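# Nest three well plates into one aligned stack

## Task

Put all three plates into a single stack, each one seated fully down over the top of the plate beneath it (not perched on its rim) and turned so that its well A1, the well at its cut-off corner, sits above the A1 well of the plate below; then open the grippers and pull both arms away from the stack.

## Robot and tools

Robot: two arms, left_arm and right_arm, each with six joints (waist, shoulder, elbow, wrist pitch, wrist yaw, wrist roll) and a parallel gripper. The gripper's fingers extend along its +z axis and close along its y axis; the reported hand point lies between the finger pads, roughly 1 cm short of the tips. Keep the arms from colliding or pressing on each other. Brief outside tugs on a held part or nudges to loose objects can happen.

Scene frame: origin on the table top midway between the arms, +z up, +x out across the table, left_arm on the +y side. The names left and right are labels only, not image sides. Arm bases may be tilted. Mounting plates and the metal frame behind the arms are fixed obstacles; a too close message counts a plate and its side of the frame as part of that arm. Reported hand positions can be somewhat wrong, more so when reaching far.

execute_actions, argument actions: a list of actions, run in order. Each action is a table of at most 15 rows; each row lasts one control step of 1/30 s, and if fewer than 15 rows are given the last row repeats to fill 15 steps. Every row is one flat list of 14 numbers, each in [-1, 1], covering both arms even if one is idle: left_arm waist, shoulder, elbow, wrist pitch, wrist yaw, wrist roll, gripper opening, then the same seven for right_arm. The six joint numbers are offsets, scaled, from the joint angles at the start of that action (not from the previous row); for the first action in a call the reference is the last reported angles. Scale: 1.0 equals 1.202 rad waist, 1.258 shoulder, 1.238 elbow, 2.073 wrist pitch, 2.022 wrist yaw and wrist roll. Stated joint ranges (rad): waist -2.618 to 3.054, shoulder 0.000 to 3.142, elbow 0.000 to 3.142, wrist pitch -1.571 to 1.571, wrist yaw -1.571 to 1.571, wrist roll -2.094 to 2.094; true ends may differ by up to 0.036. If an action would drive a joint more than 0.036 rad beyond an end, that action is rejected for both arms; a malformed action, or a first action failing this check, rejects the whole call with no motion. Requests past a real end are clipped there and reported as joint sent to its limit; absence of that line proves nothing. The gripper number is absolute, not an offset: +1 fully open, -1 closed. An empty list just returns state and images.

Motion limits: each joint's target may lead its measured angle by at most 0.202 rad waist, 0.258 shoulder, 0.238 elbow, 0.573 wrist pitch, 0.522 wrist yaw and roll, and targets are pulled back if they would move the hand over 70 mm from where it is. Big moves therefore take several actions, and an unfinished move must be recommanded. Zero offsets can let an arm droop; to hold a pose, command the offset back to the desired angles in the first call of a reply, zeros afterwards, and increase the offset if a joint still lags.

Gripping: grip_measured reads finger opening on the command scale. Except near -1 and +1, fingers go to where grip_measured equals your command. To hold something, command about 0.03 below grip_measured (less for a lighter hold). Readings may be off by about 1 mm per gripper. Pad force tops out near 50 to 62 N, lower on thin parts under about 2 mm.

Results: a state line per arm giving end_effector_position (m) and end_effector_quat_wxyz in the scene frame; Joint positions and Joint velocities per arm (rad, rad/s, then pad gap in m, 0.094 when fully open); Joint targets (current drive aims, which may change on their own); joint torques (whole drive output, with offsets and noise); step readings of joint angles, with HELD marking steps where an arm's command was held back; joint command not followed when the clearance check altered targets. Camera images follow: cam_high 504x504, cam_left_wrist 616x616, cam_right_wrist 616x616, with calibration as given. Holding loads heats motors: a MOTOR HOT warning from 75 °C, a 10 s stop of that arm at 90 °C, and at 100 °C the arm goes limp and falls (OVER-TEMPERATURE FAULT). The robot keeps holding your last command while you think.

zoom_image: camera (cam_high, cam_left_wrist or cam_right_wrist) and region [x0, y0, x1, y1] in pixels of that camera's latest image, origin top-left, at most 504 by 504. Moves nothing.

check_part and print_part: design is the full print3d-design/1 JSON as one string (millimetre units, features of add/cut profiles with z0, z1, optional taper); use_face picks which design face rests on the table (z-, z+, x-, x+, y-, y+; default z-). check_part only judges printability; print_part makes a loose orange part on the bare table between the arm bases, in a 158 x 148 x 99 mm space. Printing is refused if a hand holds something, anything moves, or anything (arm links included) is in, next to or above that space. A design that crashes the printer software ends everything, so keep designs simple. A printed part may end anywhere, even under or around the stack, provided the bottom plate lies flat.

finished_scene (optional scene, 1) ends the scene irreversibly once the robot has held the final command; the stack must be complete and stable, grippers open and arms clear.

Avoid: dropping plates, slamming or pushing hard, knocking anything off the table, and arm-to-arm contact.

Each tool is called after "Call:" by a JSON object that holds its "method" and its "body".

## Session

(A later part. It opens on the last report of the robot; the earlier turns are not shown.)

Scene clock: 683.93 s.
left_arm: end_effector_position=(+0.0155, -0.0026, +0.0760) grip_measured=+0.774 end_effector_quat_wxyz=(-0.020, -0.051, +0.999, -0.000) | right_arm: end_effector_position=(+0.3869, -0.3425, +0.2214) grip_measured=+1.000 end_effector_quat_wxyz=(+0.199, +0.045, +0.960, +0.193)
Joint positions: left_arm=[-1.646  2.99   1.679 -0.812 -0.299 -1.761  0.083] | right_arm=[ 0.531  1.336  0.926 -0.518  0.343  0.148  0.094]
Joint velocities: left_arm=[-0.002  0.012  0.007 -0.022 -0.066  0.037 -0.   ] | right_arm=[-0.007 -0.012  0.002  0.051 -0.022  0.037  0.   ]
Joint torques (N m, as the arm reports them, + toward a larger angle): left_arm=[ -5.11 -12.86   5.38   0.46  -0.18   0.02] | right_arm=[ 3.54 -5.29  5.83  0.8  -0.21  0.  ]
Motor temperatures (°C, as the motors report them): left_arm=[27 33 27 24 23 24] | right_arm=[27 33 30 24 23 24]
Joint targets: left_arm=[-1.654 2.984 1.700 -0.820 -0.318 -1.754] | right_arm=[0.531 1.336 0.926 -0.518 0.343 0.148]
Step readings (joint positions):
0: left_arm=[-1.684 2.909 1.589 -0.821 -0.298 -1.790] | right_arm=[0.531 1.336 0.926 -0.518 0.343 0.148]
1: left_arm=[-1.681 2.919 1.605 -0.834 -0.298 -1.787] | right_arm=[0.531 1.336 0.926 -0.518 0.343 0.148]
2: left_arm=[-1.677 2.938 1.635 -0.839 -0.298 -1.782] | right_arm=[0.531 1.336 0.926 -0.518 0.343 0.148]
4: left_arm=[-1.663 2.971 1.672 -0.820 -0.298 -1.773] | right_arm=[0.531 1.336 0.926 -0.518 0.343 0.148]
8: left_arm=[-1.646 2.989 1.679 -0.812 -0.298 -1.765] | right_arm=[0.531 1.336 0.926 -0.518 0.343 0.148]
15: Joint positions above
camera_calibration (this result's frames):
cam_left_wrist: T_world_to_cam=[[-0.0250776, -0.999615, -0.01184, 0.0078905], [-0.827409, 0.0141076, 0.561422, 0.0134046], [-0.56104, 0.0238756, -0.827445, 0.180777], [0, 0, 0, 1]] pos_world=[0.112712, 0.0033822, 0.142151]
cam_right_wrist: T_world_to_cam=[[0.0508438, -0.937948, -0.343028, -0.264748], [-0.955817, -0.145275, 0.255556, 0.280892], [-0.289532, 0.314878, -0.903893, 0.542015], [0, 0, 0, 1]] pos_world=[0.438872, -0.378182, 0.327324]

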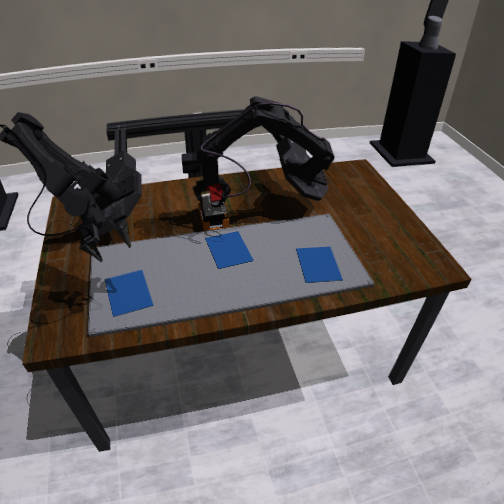

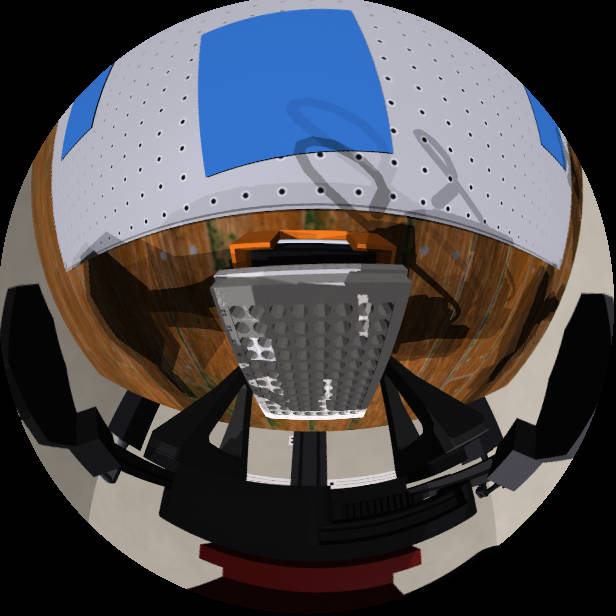

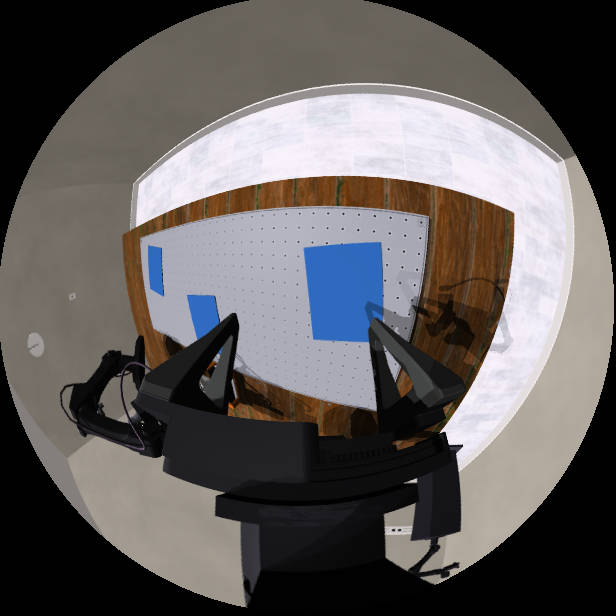

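Call:
{"method": "execute_actions", "body": {"actions": [[[0.005,0.03,0.01,0.021,-0.02,0.0,0.74,0,0,0,0,0,0,1]]]}}

Call:
{"method": "zoom_image", "body": {"camera": "cam_left_wrist", "region": [160, 180, 460, 440]}}

Scene clock: 692.63 s.
left_arm: end_effector_position=(+0.0140, -0.0003, +0.0562) grip_measured=+0.774 end_effector_quat_wxyz=(-0.012, -0.051, +0.999, +0.007) | right_arm: end_effector_position=(+0.3869, -0.3425, +0.2214) grip_measured=+1.000 end_effector_quat_wxyz=(+0.199, +0.045, +0.960, +0.193)
Joint positions: left_arm=[-1.638  3.037  1.679 -0.78  -0.315 -1.76   0.083] | right_arm=[ 0.531  1.336  0.926 -0.518  0.343  0.148  0.094]
Joint velocities: left_arm=[-0.007  0.007 -0.017 -0.007 -0.095 -0.022 -0.001] | right_arm=[-0.002 -0.002 -0.002  0.037 -0.022 -0.037  0.   ]
Joint torques (N m, as the arm reports them, + toward a larger angle): left_arm=[ -4.6  -13.21   4.6    0.57  -0.22  -0.04] | right_arm=[ 3.54 -5.28  5.8   0.78 -0.22 -0.01]
Motor temperatures (°C, as the motors report them): left_arm=[27 33 27 24 23 24] | right_arm=[27 33 30 24 23 24]
Joint targets: left_arm=[-1.640 3.028 1.691 -0.769 -0.339 -1.761] | right_arm=[0.531 1.336 0.926 -0.518 0.343 0.148]
Step readings (joint positions):
0: left_arm=[-1.646 2.990 1.679 -0.812 -0.299 -1.760] | right_arm=[0.531 1.336 0.926 -0.518 0.343 0.148]
1: left_arm=[-1.646 2.993 1.679 -0.810 -0.301 -1.760] | right_arm=[0.531 1.336 0.926 -0.518 0.343 0.148]
2: left_arm=[-1.645 2.998 1.679 -0.802 -0.305 -1.760] | right_arm=[0.531 1.336 0.926 -0.518 0.343 0.148]
4: left_arm=[-1.642 3.013 1.679 -0.790 -0.310 -1.760] | right_arm=[0.531 1.336 0.926 -0.518 0.343 0.148]
8: left_arm=[-1.638 3.036 1.679 -0.785 -0.313 -1.760] | right_arm=[0.531 1.336 0.926 -0.518 0.343 0.148]
15: Joint positions above
camera_calibration (this result's frames):
cam_left_wrist: T_world_to_cam=[[-0.0246587, -0.999314, -0.0276313, 0.0108678], [-0.835154, 0.00540061, 0.54999, 0.0240095], [-0.549464, 0.0366384, -0.834714, 0.163751], [0, 0, 0, 1]] pos_world=[0.110295, 0.00473109, 0.123781]
cam_right_wrist: T_world_to_cam=[[0.0508438, -0.937948, -0.343028, -0.264748], [-0.955817, -0.145275, 0.255556, 0.280892], [-0.289532, 0.314878, -0.903893, 0.542015], [0, 0, 0, 1]] pos_world=[0.438872, -0.378182, 0.327324]

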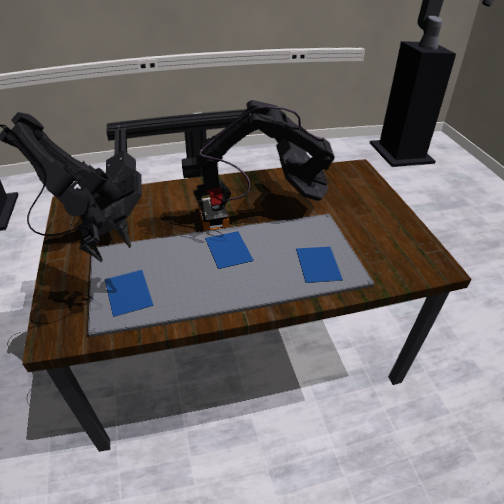

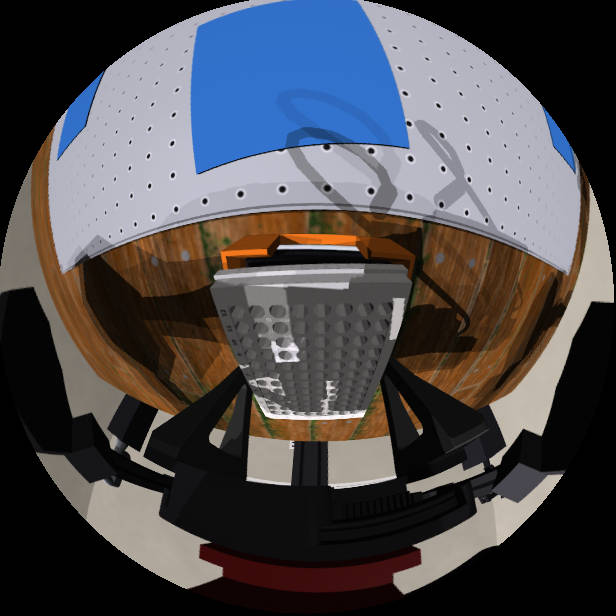

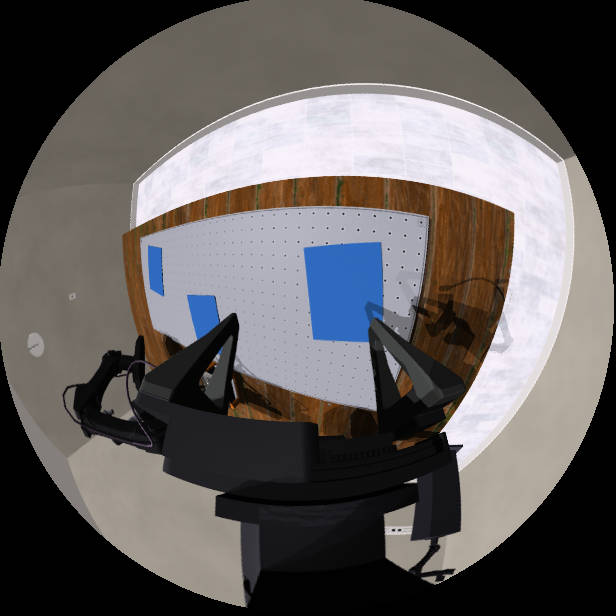

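Region (160, 180, 460, 440) of cam_left_wrist's 616x616 image, scaled by 1.680, with more detail than that image has; it fills the top 437 rows of this view, and the rest is white.

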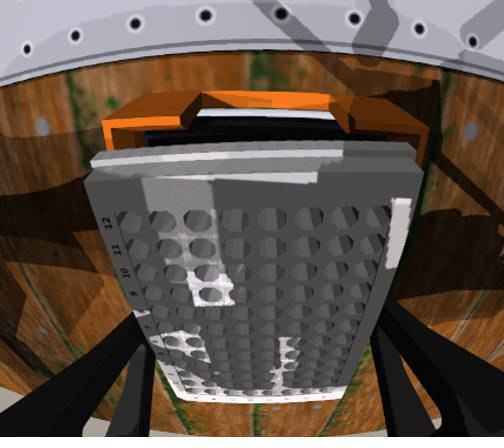

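Call:
{"method": "execute_actions", "body": {"actions": [[[0.003,0.015,0.01,0.027,0,0.022,0.74,0,0,0,0,0,0,1]]]}}

Call:
{"method": "zoom_image", "body": {"camera": "cam_left_wrist", "region": [160, 180, 460, 440]}}

Scene clock: 708.30 s.
left_arm: end_effector_position=(+0.0105, -0.0045, +0.0468) grip_measured=+0.774 end_effector_quat_wxyz=(-0.017, -0.037, +0.999, -0.000) | right_arm: end_effector_position=(+0.3869, -0.3425, +0.2214) grip_measured=+1.000 end_effector_quat_wxyz=(+0.199, +0.045, +0.960, +0.193)
Joint positions: left_arm=[-1.634  3.06   1.679 -0.74  -0.31  -1.722  0.083] | right_arm=[ 0.531  1.336  0.926 -0.518  0.343  0.148  0.094]
Joint velocities: left_arm=[-0.002  0.007 -0.012 -0.022 -0.022  0.051  0.001] | right_arm=[-0.007 -0.002 -0.002  0.037  0.007 -0.066  0.   ]
Joint torques (N m, as the arm reports them, + toward a larger angle): left_arm=[ -4.45 -12.84   4.59   0.64  -0.04   0.03] | right_arm=[ 3.55 -5.25  5.83  0.79 -0.22 -0.01]
Motor temperatures (°C, as the motors report them): left_arm=[27 35 27 24 23 24] | right_arm=[27 33 30 24 23 24]
Joint targets: left_arm=[-1.635 3.056 1.691 -0.724 -0.316 -1.715] | right_arm=[0.531 1.336 0.926 -0.518 0.343 0.148]
Step readings (joint positions):
0: left_arm=[-1.638 3.037 1.679 -0.778 -0.316 -1.760] | right_arm=[0.531 1.336 0.926 -0.518 0.343 0.148]
1: left_arm=[-1.638 3.039 1.679 -0.775 -0.316 -1.754] | right_arm=[0.531 1.336 0.926 -0.518 0.343 0.148]
2: left_arm=[-1.637 3.041 1.679 -0.767 -0.315 -1.748] | right_arm=[0.531 1.336 0.926 -0.518 0.343 0.148]
4: left_arm=[-1.636 3.049 1.679 -0.752 -0.313 -1.738] | right_arm=[0.531 1.336 0.926 -0.518 0.343 0.148]
8: left_arm=[-1.634 3.059 1.679 -0.743 -0.311 -1.728] | right_arm=[0.531 1.336 0.926 -0.518 0.343 0.148]
15: Joint positions above
camera_calibration (this result's frames):
cam_left_wrist: T_world_to_cam=[[-0.0529022, -0.998533, -0.0115231, 0.00582044], [-0.829585, 0.0375222, 0.557118, 0.0260369], [-0.555869, 0.0390322, -0.830353, 0.153988], [0, 0, 0, 1]] pos_world=[0.107505, -0.00117554, 0.113426]
cam_right_wrist: T_world_to_cam=[[0.0508438, -0.937948, -0.343028, -0.264748], [-0.955817, -0.145275, 0.255556, 0.280892], [-0.289532, 0.314878, -0.903893, 0.542015], [0, 0, 0, 1]] pos_world=[0.438872, -0.378182, 0.327324]

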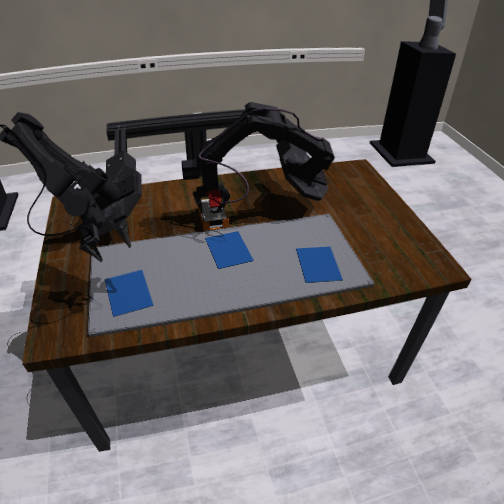

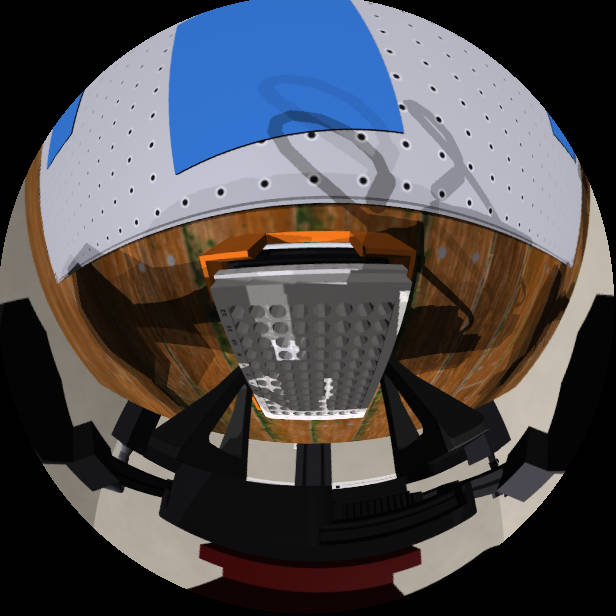

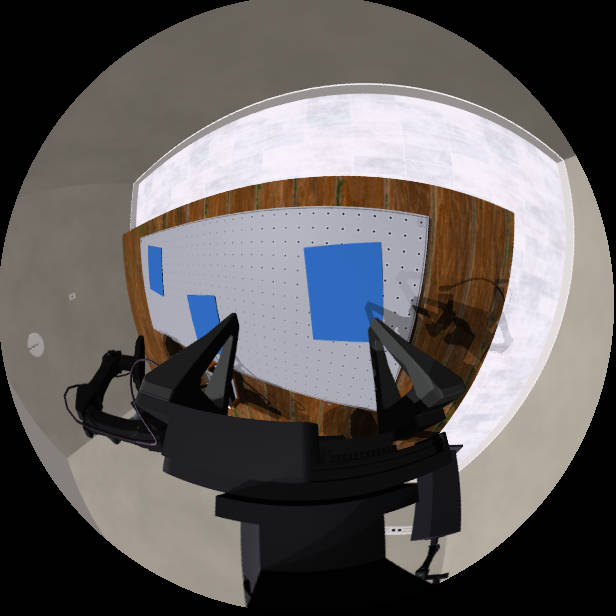

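Region (160, 180, 460, 440) of cam_left_wrist's 616x616 image, scaled by 1.680, with more detail than that image has; it fills the top 437 rows of this view, and the rest is white.

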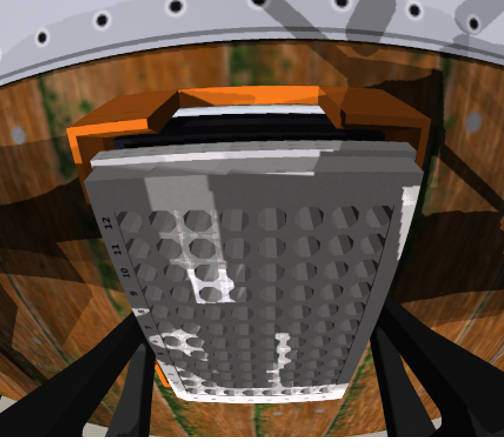

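Call:
{"method": "execute_actions", "body": {"actions": [[[0.012,0.006,0.01,0.005,-0.02,0.004,0.74,0,0,0,0,0,0,1]]]}}

Call:
{"method": "zoom_image", "body": {"camera": "cam_left_wrist", "region": [160, 180, 460, 440]}}

Scene clock: 713.77 s.
left_arm: end_effector_position=(+0.0171, -0.0043, +0.0447) grip_measured=+0.774 end_effector_quat_wxyz=(-0.014, -0.043, +0.999, +0.001) | right_arm: end_effector_position=(+0.3869, -0.3425, +0.2214) grip_measured=+1.000 end_effector_quat_wxyz=(+0.199, +0.045, +0.960, +0.193)
Joint positions: left_arm=[-1.617  3.06   1.679 -0.74  -0.324 -1.72   0.083] | right_arm=[ 0.531  1.336  0.926 -0.518  0.343  0.148  0.094]
Joint velocities: left_arm=[-0.002 -0.002 -0.002 -0.007 -0.051 -0.007  0.001] | right_arm=[-0.012  0.012 -0.002  0.022  0.007 -0.037  0.   ]
Joint torques (N m, as the arm reports them, + toward a larger angle): left_arm=[ -4.79 -11.74   4.56   0.6   -0.26   0.02] | right_arm=[ 3.55 -5.3   5.83  0.79 -0.21 -0.01]
Motor temperatures (°C, as the motors report them): left_arm=[27 35 27 24 23 24] | right_arm=[27 33 30 24 23 24]
Joint targets: left_arm=[-1.620 3.067 1.691 -0.730 -0.350 -1.714] | right_arm=[0.531 1.336 0.926 -0.518 0.343 0.148]
Step readings (joint positions):
0: left_arm=[-1.634 3.060 1.679 -0.740 -0.310 -1.721] | right_arm=[0.531 1.336 0.926 -0.518 0.343 0.148]
1: left_arm=[-1.633 3.060 1.679 -0.740 -0.312 -1.721] | right_arm=[0.531 1.336 0.926 -0.518 0.343 0.148]
2: left_arm=[-1.631 3.060 1.679 -0.740 -0.313 -1.720] | right_arm=[0.531 1.336 0.926 -0.518 0.343 0.148]
4: left_arm=[-1.624 3.060 1.679 -0.740 -0.318 -1.720] | right_arm=[0.531 1.336 0.926 -0.518 0.343 0.148]
8: left_arm=[-1.617 3.060 1.679 -0.740 -0.323 -1.720] | right_arm=[0.531 1.336 0.926 -0.518 0.343 0.148]
15: Joint positions above
camera_calibration (this result's frames):
cam_left_wrist: T_world_to_cam=[[-0.0416116, -0.999006, -0.0159581, 0.00641323], [-0.832951, 0.0258654, 0.552742, 0.0328886], [-0.55178, 0.0362928, -0.833199, 0.155958], [0, 0, 0, 1]] pos_world=[0.113716, -0.000103963, 0.111867]
cam_right_wrist: T_world_to_cam=[[0.0508438, -0.937948, -0.343028, -0.264748], [-0.955817, -0.145275, 0.255556, 0.280892], [-0.289532, 0.314878, -0.903893, 0.542015], [0, 0, 0, 1]] pos_world=[0.438872, -0.378182, 0.327324]

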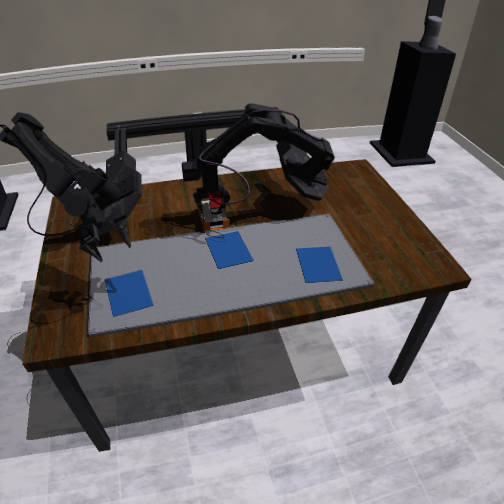

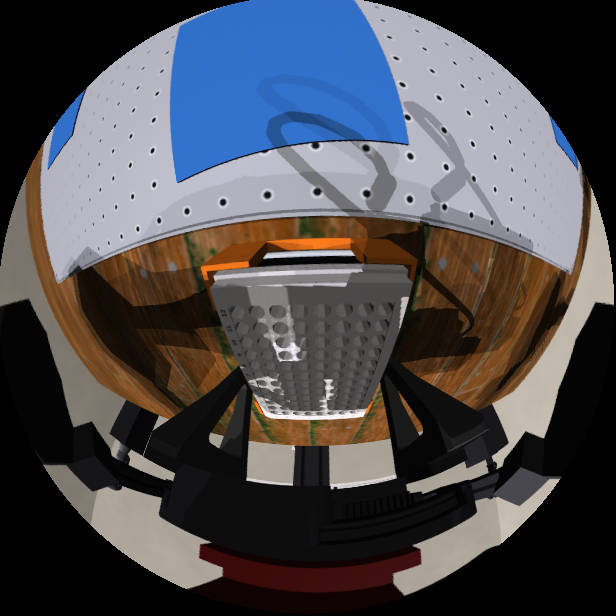

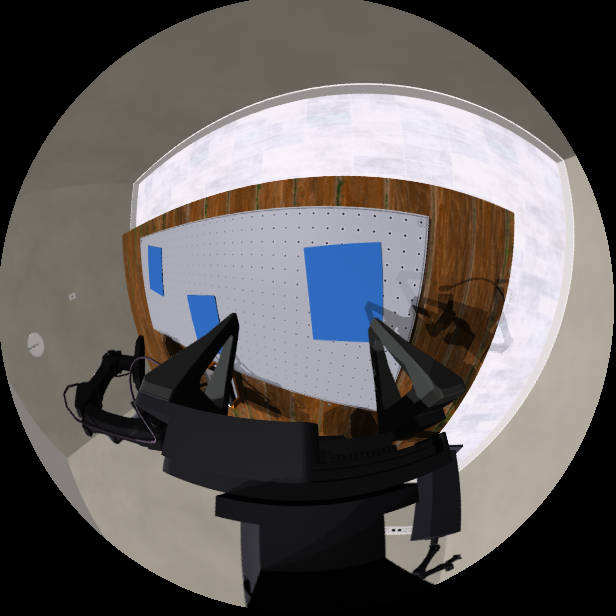

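Region (160, 180, 460, 440) of cam_left_wrist's 616x616 image, scaled by 1.680, with more detail than that image has; it fills the top 437 rows of this view, and the rest is white.

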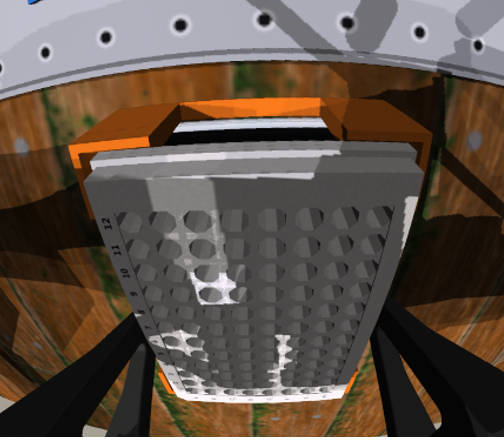

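Call:
{"method": "execute_actions", "body": {"actions": [[[-0.004,0.015,0.01,0.017,-0.004,0.006,0.74,0,0,0,0,0,0,1]]]}}

Call:
{"method": "zoom_image", "body": {"camera": "cam_left_wrist", "region": [160, 180, 460, 440]}}

Scene clock: 721.50 s.
left_arm: end_effector_position=(+0.0141, -0.0042, +0.0371) grip_measured=+0.774 end_effector_quat_wxyz=(-0.015, -0.039, +0.999, +0.002) | right_arm: end_effector_position=(+0.3869, -0.3425, +0.2214) grip_measured=+1.000 end_effector_quat_wxyz=(+0.199, +0.045, +0.960, +0.193)
Joint positions: left_arm=[-1.617  3.079  1.679 -0.721 -0.323 -1.713  0.083] | right_arm=[ 0.531  1.336  0.926 -0.518  0.343  0.148  0.094]
Joint velocities: left_arm=[-0.002 -0.012  0.007 -0.007 -0.022 -0.022 -0.   ] | right_arm=[ 0.002  0.007 -0.002 -0.022  0.007 -0.11   0.   ]
Joint torques (N m, as the arm reports them, + toward a larger angle): left_arm=[ -4.96 -12.51   4.5    0.67  -0.07   0.02] | right_arm=[ 3.52 -5.3   5.81  0.79 -0.21 -0.01]
Motor temperatures (°C, as the motors report them): left_arm=[27 34 27 24 23 24] | right_arm=[27 32 30 25 23 24]
Joint targets: left_arm=[-1.622 3.079 1.691 -0.704 -0.332 -1.708] | right_arm=[0.531 1.336 0.926 -0.518 0.343 0.148]
Step readings (joint positions):
0: left_arm=[-1.617 3.060 1.679 -0.740 -0.324 -1.720] | right_arm=[0.531 1.336 0.926 -0.518 0.343 0.148]
1: left_arm=[-1.617 3.061 1.679 -0.738 -0.324 -1.719] | right_arm=[0.531 1.336 0.926 -0.518 0.343 0.148]
2: left_arm=[-1.617 3.063 1.679 -0.733 -0.324 -1.718] | right_arm=[0.531 1.336 0.926 -0.518 0.343 0.148]
4: left_arm=[-1.617 3.070 1.679 -0.727 -0.324 -1.716] | right_arm=[0.531 1.336 0.926 -0.518 0.343 0.148]
8: left_arm=[-1.617 3.079 1.679 -0.722 -0.323 -1.715] | right_arm=[0.531 1.336 0.926 -0.518 0.343 0.148]
15: Joint positions above
camera_calibration (this result's frames):
cam_left_wrist: T_world_to_cam=[[-0.0482364, -0.998705, -0.0161462, 0.00633485], [-0.832136, 0.0312397, 0.553691, 0.0345472], [-0.55247, 0.0401439, -0.832566, 0.148009], [0, 0, 0, 1]] pos_world=[0.110824, -0.000694256, 0.104201]
cam_right_wrist: T_world_to_cam=[[0.0508438, -0.937948, -0.343028, -0.264748], [-0.955817, -0.145275, 0.255556, 0.280892], [-0.289532, 0.314878, -0.903893, 0.542015], [0, 0, 0, 1]] pos_world=[0.438872, -0.378182, 0.327324]

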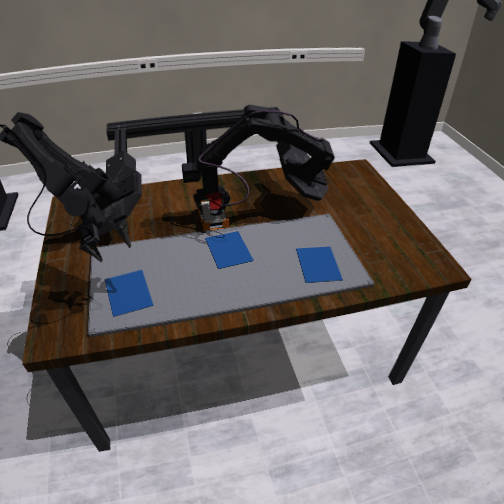

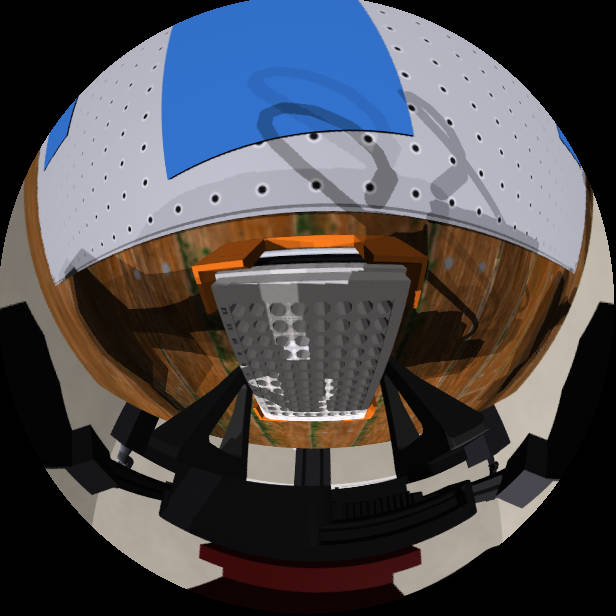

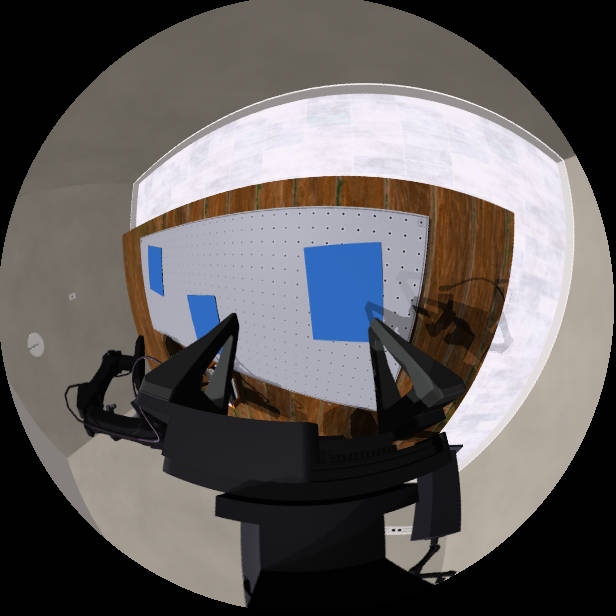

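Region (160, 180, 460, 440) of cam_left_wrist's 616x616 image, scaled by 1.680, with more detail than that image has; it fills the top 437 rows of this view, and the rest is white.

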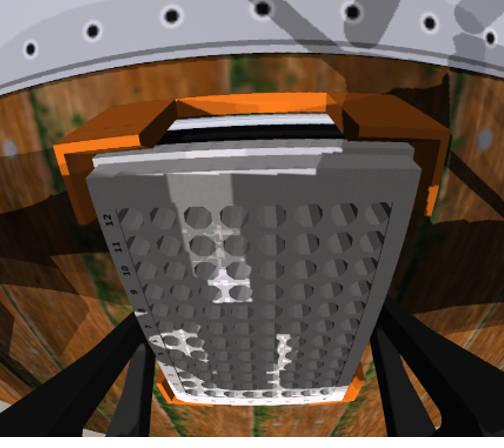

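Inside the posts. Continue down.

Call:
{"method": "execute_actions", "body": {"actions": [[[0.004,0.015,0.01,0.017,-0.004,0.004,0.74,0,0,0,0,0,0,1]]]}}

Call:
{"method": "zoom_image", "body": {"camera": "cam_left_wrist", "region": [160, 180, 460, 440]}}

Scene clock: 726.27 s.
left_arm: end_effector_position=(+0.0141, -0.0041, +0.0366) grip_measured=+0.774 end_effector_quat_wxyz=(-0.015, -0.039, +0.999, +0.002) | right_arm: end_effector_position=(+0.3869, -0.3425, +0.2214) grip_measured=+1.000 end_effector_quat_wxyz=(+0.199, +0.045, +0.960, +0.193)
Joint positions: left_arm=[-1.616  3.08   1.679 -0.72  -0.323 -1.713  0.083] | right_arm=[ 0.531  1.336  0.926 -0.518  0.343  0.148  0.094]
Joint velocities: left_arm=[-0.002 -0.017 -0.022 -0.022 -0.022  0.037  0.001] | right_arm=[ 0.002  0.002 -0.017 -0.11  -0.051  0.007  0.   ]
Joint torques (N m, as the arm reports them, + toward a larger angle): left_arm=[ -4.09 -10.83   4.51   0.79  -0.07   0.03] | right_arm=[ 3.53 -5.3   5.83  0.79 -0.23  0.  ]
Motor temperatures (°C, as the motors report them): left_arm=[27 35 27 24 23 24] | right_arm=[27 32 30 25 23 24]
Joint targets: left_arm=[-1.612 3.097 1.691 -0.685 -0.331 -1.705] | right_arm=[0.531 1.336 0.926 -0.518 0.343 0.148]
Step readings (joint positions):
0: left_arm=[-1.617 3.079 1.679 -0.721 -0.323 -1.713] | right_arm=[0.531 1.336 0.926 -0.518 0.343 0.148]
1: left_arm=[-1.616 3.079 1.679 -0.720 -0.323 -1.713] | right_arm=[0.531 1.336 0.926 -0.518 0.343 0.148]
2: left_arm=[-1.616 3.080 1.679 -0.720 -0.323 -1.713] | right_arm=[0.531 1.336 0.926 -0.518 0.343 0.148]
4: left_arm=[-1.616 3.080 1.679 -0.720 -0.323 -1.713] | right_arm=[0.531 1.336 0.926 -0.518 0.343 0.148]
8: left_arm=[-1.616 3.080 1.679 -0.720 -0.323 -1.713] | right_arm=[0.531 1.336 0.926 -0.518 0.343 0.148]
15: Joint positions above
camera_calibration (this result's frames):
cam_left_wrist: T_world_to_cam=[[-0.0485323, -0.998682, -0.0167175, 0.00647279], [-0.831715, 0.0311391, 0.554328, 0.0347717], [-0.553077, 0.0408071, -0.83213, 0.147521], [0, 0, 0, 1]] pos_world=[0.110825, -0.000638399, 0.10359]
cam_right_wrist: T_world_to_cam=[[0.0508438, -0.937948, -0.343028, -0.264748], [-0.955817, -0.145275, 0.255556, 0.280892], [-0.289532, 0.314878, -0.903893, 0.542015], [0, 0, 0, 1]] pos_world=[0.438872, -0.378182, 0.327324]

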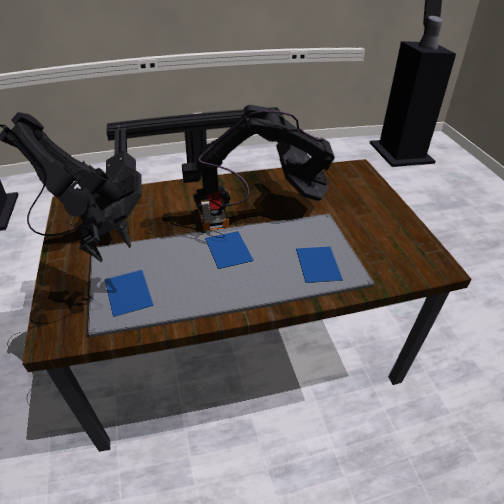

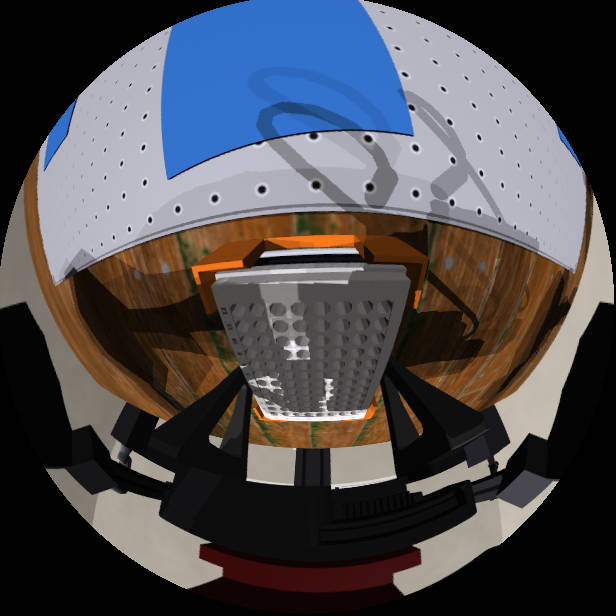

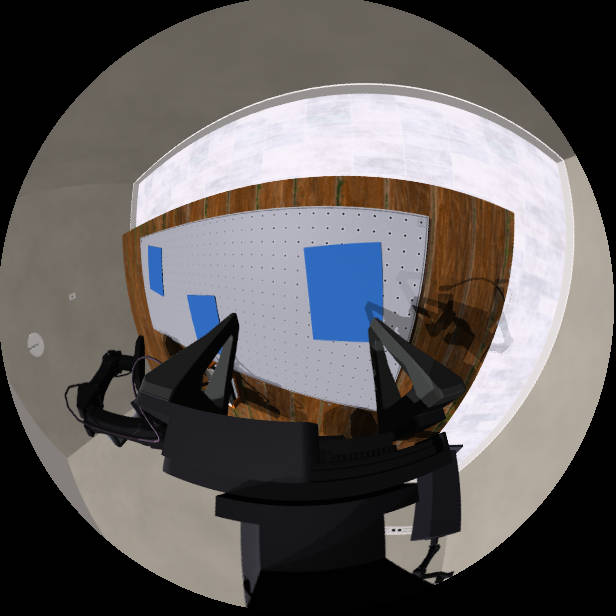

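Region (160, 180, 460, 440) of cam_left_wrist's 616x616 image, scaled by 1.680, with more detail than that image has; it fills the top 437 rows of this view, and the rest is white.

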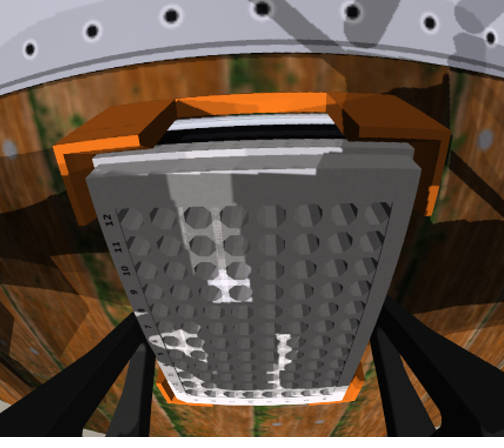

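Contact at the expected height. Release.

Call:
{"method": "execute_actions", "body": {"actions": [[[-0.004,-0.004,0.01,0.005,0,0,1,0,0,0,0,0,0,1]],[[-0.02,-0.035,0.01,-0.032,0,0,1,0,0,0,0,0,0,1]],[[-0.02,-0.035,0.01,-0.032,0,0,1,0,0,0,0,0,0,1]]]}}

Call:
{"method": "zoom_image", "body": {"camera": "cam_left_wrist", "region": [160, 180, 460, 440]}}

Scene clock: 734.33 s.
left_arm: end_effector_position=(+0.0143, +0.0057, +0.0543) grip_measured=+1.000 end_effector_quat_wxyz=(-0.017, -0.026, +0.999, +0.019) | right_arm: end_effector_position=(+0.3869, -0.3425, +0.2214) grip_measured=+1.000 end_effector_quat_wxyz=(+0.199, +0.045, +0.960, +0.193)
Joint positions: left_arm=[-1.631  3.04   1.679 -0.801 -0.307 -1.713  0.094] | right_arm=[ 0.531  1.336  0.926 -0.518  0.343  0.148  0.094]
Joint velocities: left_arm=[ 0.002 -0.007 -0.007 -0.066  0.007 -0.066  0.   ] | right_arm=[-0.007  0.012  0.002 -0.037 -0.037  0.022  0.   ]
Joint torques (N m, as the arm reports them, + toward a larger angle): left_arm=[ -6.01 -14.63   4.58   0.27  -0.02  -0.03] | right_arm=[ 3.54 -5.31  5.8   0.8  -0.21  0.  ]
Motor temperatures (°C, as the motors report them): left_arm=[27 34 27 24 23 24] | right_arm=[27 32 30 25 23 24]
Joint targets: left_arm=[-1.648 3.016 1.691 -0.825 -0.312 -1.713] | right_arm=[0.531 1.336 0.926 -0.518 0.343 0.148]
Step readings (joint positions; steps 1 to 15: 1st action; 16 to 30: 2nd action; 31 to 45: 3rd action):
0: left_arm=[-1.616 3.080 1.679 -0.720 -0.323 -1.713] | right_arm=[0.531 1.336 0.926 -0.518 0.343 0.148]
1: left_arm=[-1.616 3.080 1.679 -0.720 -0.322 -1.713] | right_arm=[0.531 1.336 0.926 -0.518 0.343 0.148]
2: left_arm=[-1.616 3.080 1.679 -0.719 -0.321 -1.713] | right_arm=[0.531 1.336 0.926 -0.518 0.343 0.148]
4: left_arm=[-1.616 3.080 1.679 -0.718 -0.319 -1.713] | right_arm=[0.531 1.336 0.926 -0.518 0.343 0.148]
8: left_arm=[-1.616 3.080 1.679 -0.717 -0.318 -1.713] | right_arm=[0.531 1.336 0.926 -0.518 0.343 0.148]
15: left_arm=[-1.616 3.080 1.679 -0.717 -0.317 -1.713] | right_arm=[0.531 1.336 0.926 -0.518 0.343 0.148]
16: left_arm=[-1.616 3.079 1.679 -0.720 -0.316 -1.713] | right_arm=[0.531 1.336 0.926 -0.518 0.343 0.148]
17: left_arm=[-1.618 3.076 1.679 -0.729 -0.315 -1.713] | right_arm=[0.531 1.336 0.926 -0.518 0.343 0.148]
19: left_arm=[-1.620 3.070 1.679 -0.743 -0.314 -1.713] | right_arm=[0.531 1.336 0.926 -0.518 0.343 0.148]
23: left_arm=[-1.624 3.060 1.679 -0.753 -0.313 -1.713] | right_arm=[0.531 1.336 0.926 -0.518 0.343 0.148]
30: left_arm=[-1.624 3.060 1.679 -0.759 -0.312 -1.713] | right_arm=[0.531 1.336 0.926 -0.518 0.343 0.148]
31: left_arm=[-1.624 3.059 1.679 -0.763 -0.312 -1.713] | right_arm=[0.531 1.336 0.926 -0.518 0.343 0.148]
32: left_arm=[-1.625 3.057 1.679 -0.770 -0.310 -1.713] | right_arm=[0.531 1.336 0.926 -0.518 0.343 0.148]
34: left_arm=[-1.628 3.050 1.679 -0.782 -0.309 -1.713] | right_arm=[0.531 1.336 0.926 -0.518 0.343 0.148]
38: left_arm=[-1.631 3.041 1.679 -0.793 -0.308 -1.713] | right_arm=[0.531 1.336 0.926 -0.518 0.343 0.148]
45: Joint positions above
camera_calibration (this result's frames):
cam_left_wrist: T_world_to_cam=[[-0.0745413, -0.995925, -0.0507557, 0.0186978], [-0.828171, 0.0334728, 0.559475, 0.0244421], [-0.555496, 0.0837384, -0.827292, 0.16158], [0, 0, 0, 1]] pos_world=[0.111393, 0.00427297, 0.120948]
cam_right_wrist: T_world_to_cam=[[0.0508438, -0.937948, -0.343028, -0.264748], [-0.955817, -0.145275, 0.255556, 0.280892], [-0.289532, 0.314878, -0.903893, 0.542015], [0, 0, 0, 1]] pos_world=[0.438872, -0.378182, 0.327324]

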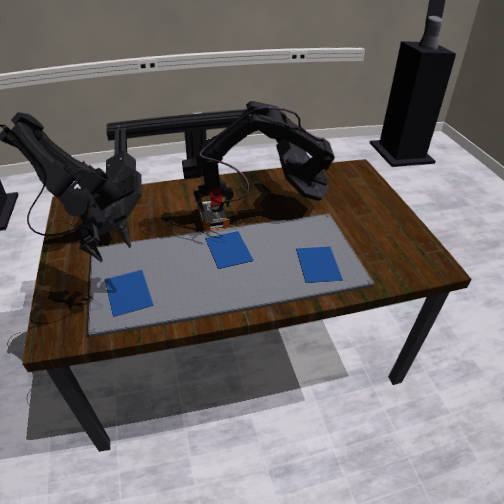

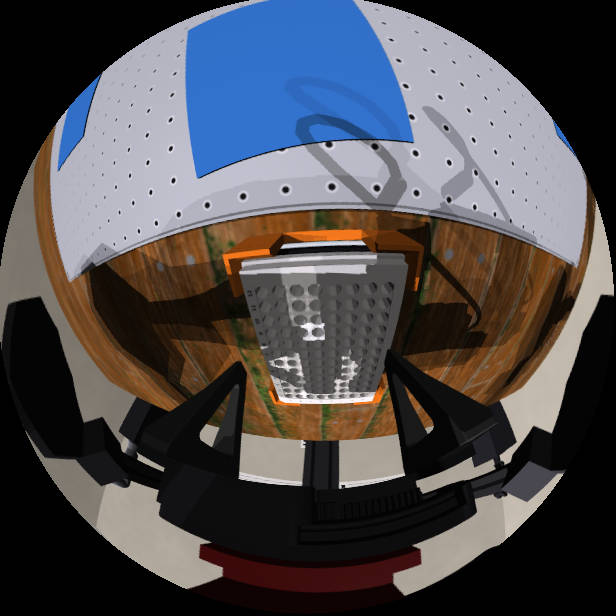

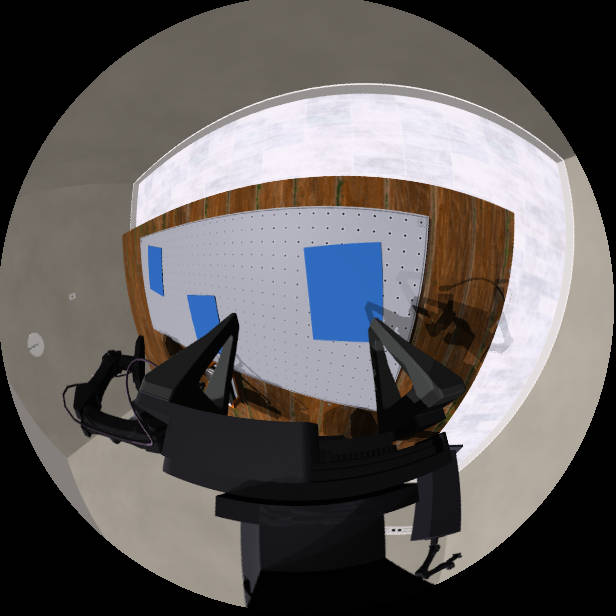

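Region (160, 180, 460, 440) of cam_left_wrist's 616x616 image, scaled by 1.680, with more detail than that image has; it fills the top 437 rows of this view, and the rest is white.

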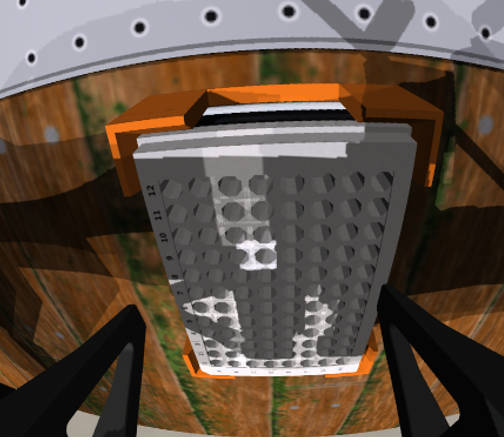

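Call:
{"method": "execute_actions", "body": {"actions": [[[-0.02,-0.15,0.01,-0.04,0,0,1,0,0,0,0,0,0,1]],[[0.3,-0.3,-0.1,0,0,0.2,1,0,0,0,0,0,0,1]],[[0.3,-0.3,-0.1,0,0,0.2,1,0,0,0,0,0,0,1]]]}}

Call:
{"method": "zoom_image", "body": {"camera": "cam_high", "region": [170, 175, 260, 245]}}

Scene clock: 742.33 s.
left_arm: end_effector_position=(+0.3793, +0.1529, +0.1905) grip_measured=+1.000 end_effector_quat_wxyz=(-0.053, -0.161, +0.969, -0.181) | right_arm: end_effector_position=(+0.3869, -0.3425, +0.2214) grip_measured=+1.000 end_effector_quat_wxyz=(+0.199, +0.045, +0.960, +0.193)
Joint positions: left_arm=[-0.811  2.075  1.468 -0.838 -0.319 -0.984  0.094] | right_arm=[ 0.531  1.336  0.926 -0.518  0.343  0.148  0.094]
Joint velocities: left_arm=[-0.222  0.085 -0.076 -0.022  0.051  0.212  0.   ] | right_arm=[ 0.012  0.007  0.007  0.037 -0.007  0.037  0.   ]
Joint torques (N m, as the arm reports them, + toward a larger angle): left_arm=[-10.99  -7.74   3.28   0.73   0.36   0.08] | right_arm=[ 3.54 -5.31  5.79  0.79 -0.22  0.  ]
Motor temperatures (°C, as the motors report them): left_arm=[27 36 27 24 23 24] | right_arm=[27 32 30 25 23 24]
Joint targets: left_arm=[-0.863 2.085 1.455 -0.847 -0.305 -0.942] | right_arm=[0.531 1.336 0.926 -0.518 0.343 0.148]
Step readings (joint positions; steps 1 to 15: 1st action; 16 to 30: 2nd action; 31 to 45: 3rd action):
0: left_arm=[-1.631 3.040 1.679 -0.802 -0.307 -1.713] | right_arm=[0.531 1.336 0.926 -0.518 0.343 0.148]
1: left_arm=[-1.631 3.028 1.676 -0.804 -0.304 -1.713] | right_arm=[0.531 1.336 0.926 -0.518 0.343 0.148]
2: left_arm=[-1.631 3.009 1.669 -0.818 -0.299 -1.713] | right_arm=[0.531 1.336 0.926 -0.518 0.343 0.148]
4: left_arm=[-1.633 2.947 1.668 -0.846 -0.297 -1.713] | right_arm=[0.531 1.336 0.926 -0.518 0.343 0.148]
8: left_arm=[-1.637 2.850 1.686 -0.851 -0.297 -1.713] | right_arm=[0.531 1.336 0.926 -0.518 0.343 0.148]
15: left_arm=[-1.639 2.852 1.690 -0.860 -0.297 -1.713] | right_arm=[0.531 1.336 0.926 -0.518 0.343 0.148]
16: left_arm=[-1.628 2.837 1.672 -0.847 -0.290 -1.674] | right_arm=[0.531 1.336 0.926 -0.518 0.343 0.148]
17: left_arm=[-1.609 2.807 1.638 -0.841 -0.278 -1.627] | right_arm=[0.531 1.336 0.926 -0.518 0.343 0.148]
19: left_arm=[-1.541 2.732 1.594 -0.853 -0.271 -1.558] | right_arm=[0.531 1.336 0.926 -0.518 0.343 0.148]
23: left_arm=[-1.365 2.574 1.581 -0.852 -0.271 -1.450] | right_arm=[0.531 1.336 0.926 -0.518 0.343 0.148]
30: left_arm=[-1.224 2.462 1.579 -0.847 -0.305 -1.346] | right_arm=[0.531 1.336 0.926 -0.518 0.343 0.148]
31: left_arm=[-1.218 2.449 1.561 -0.835 -0.297 -1.308] | right_arm=[0.531 1.336 0.926 -0.518 0.343 0.148]
32: left_arm=[-1.205 2.421 1.528 -0.830 -0.285 -1.262] | right_arm=[0.531 1.336 0.926 -0.518 0.343 0.148]
34: left_arm=[-1.142 2.349 1.483 -0.843 -0.278 -1.194] | right_arm=[0.531 1.336 0.926 -0.518 0.343 0.148]
38: left_arm=[-0.960 2.194 1.469 -0.843 -0.279 -1.090] | right_arm=[0.531 1.336 0.926 -0.518 0.343 0.148]
45: Joint positions above
camera_calibration (this result's frames):
cam_left_wrist: T_world_to_cam=[[0.20936, -0.918132, 0.336453, 0.00613226], [-0.80434, 0.0339672, 0.593198, 0.230123], [-0.556062, -0.394815, -0.731379, 0.519756], [0, 0, 0, 1]] pos_world=[0.47283, 0.203021, 0.241567]
cam_right_wrist: T_world_to_cam=[[0.0508438, -0.937948, -0.343028, -0.264748], [-0.955817, -0.145275, 0.255556, 0.280892], [-0.289532, 0.314878, -0.903893, 0.542015], [0, 0, 0, 1]] pos_world=[0.438872, -0.378182, 0.327324]

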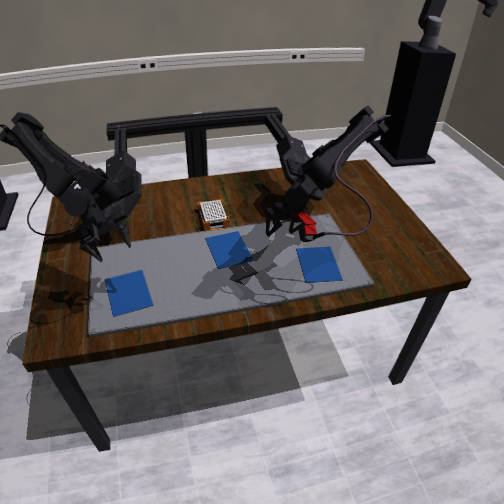

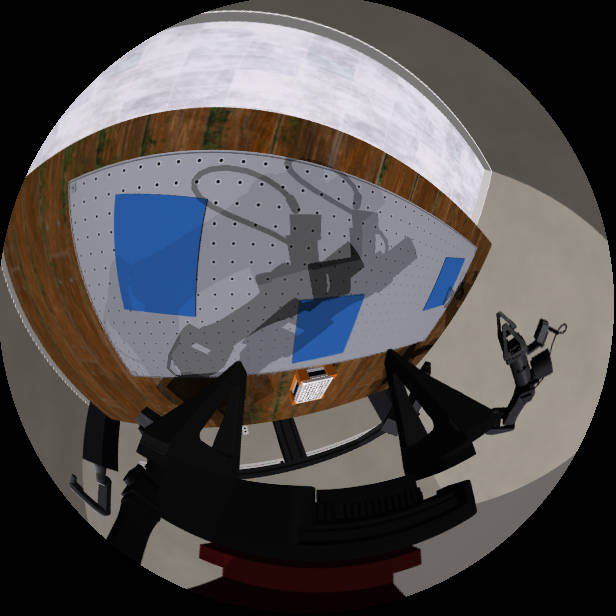

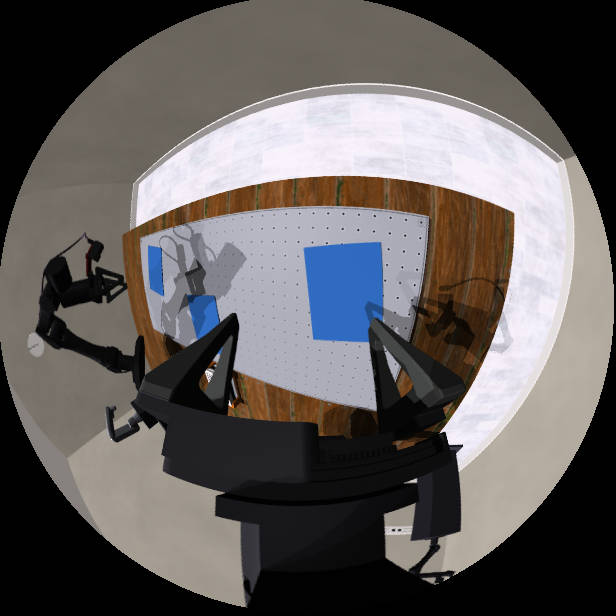

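Region (170, 175, 260, 245) of cam_high's 504x504 image, scaled by 5.600, with more detail than that image has.

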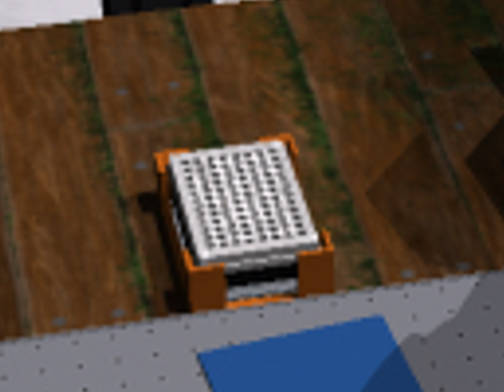

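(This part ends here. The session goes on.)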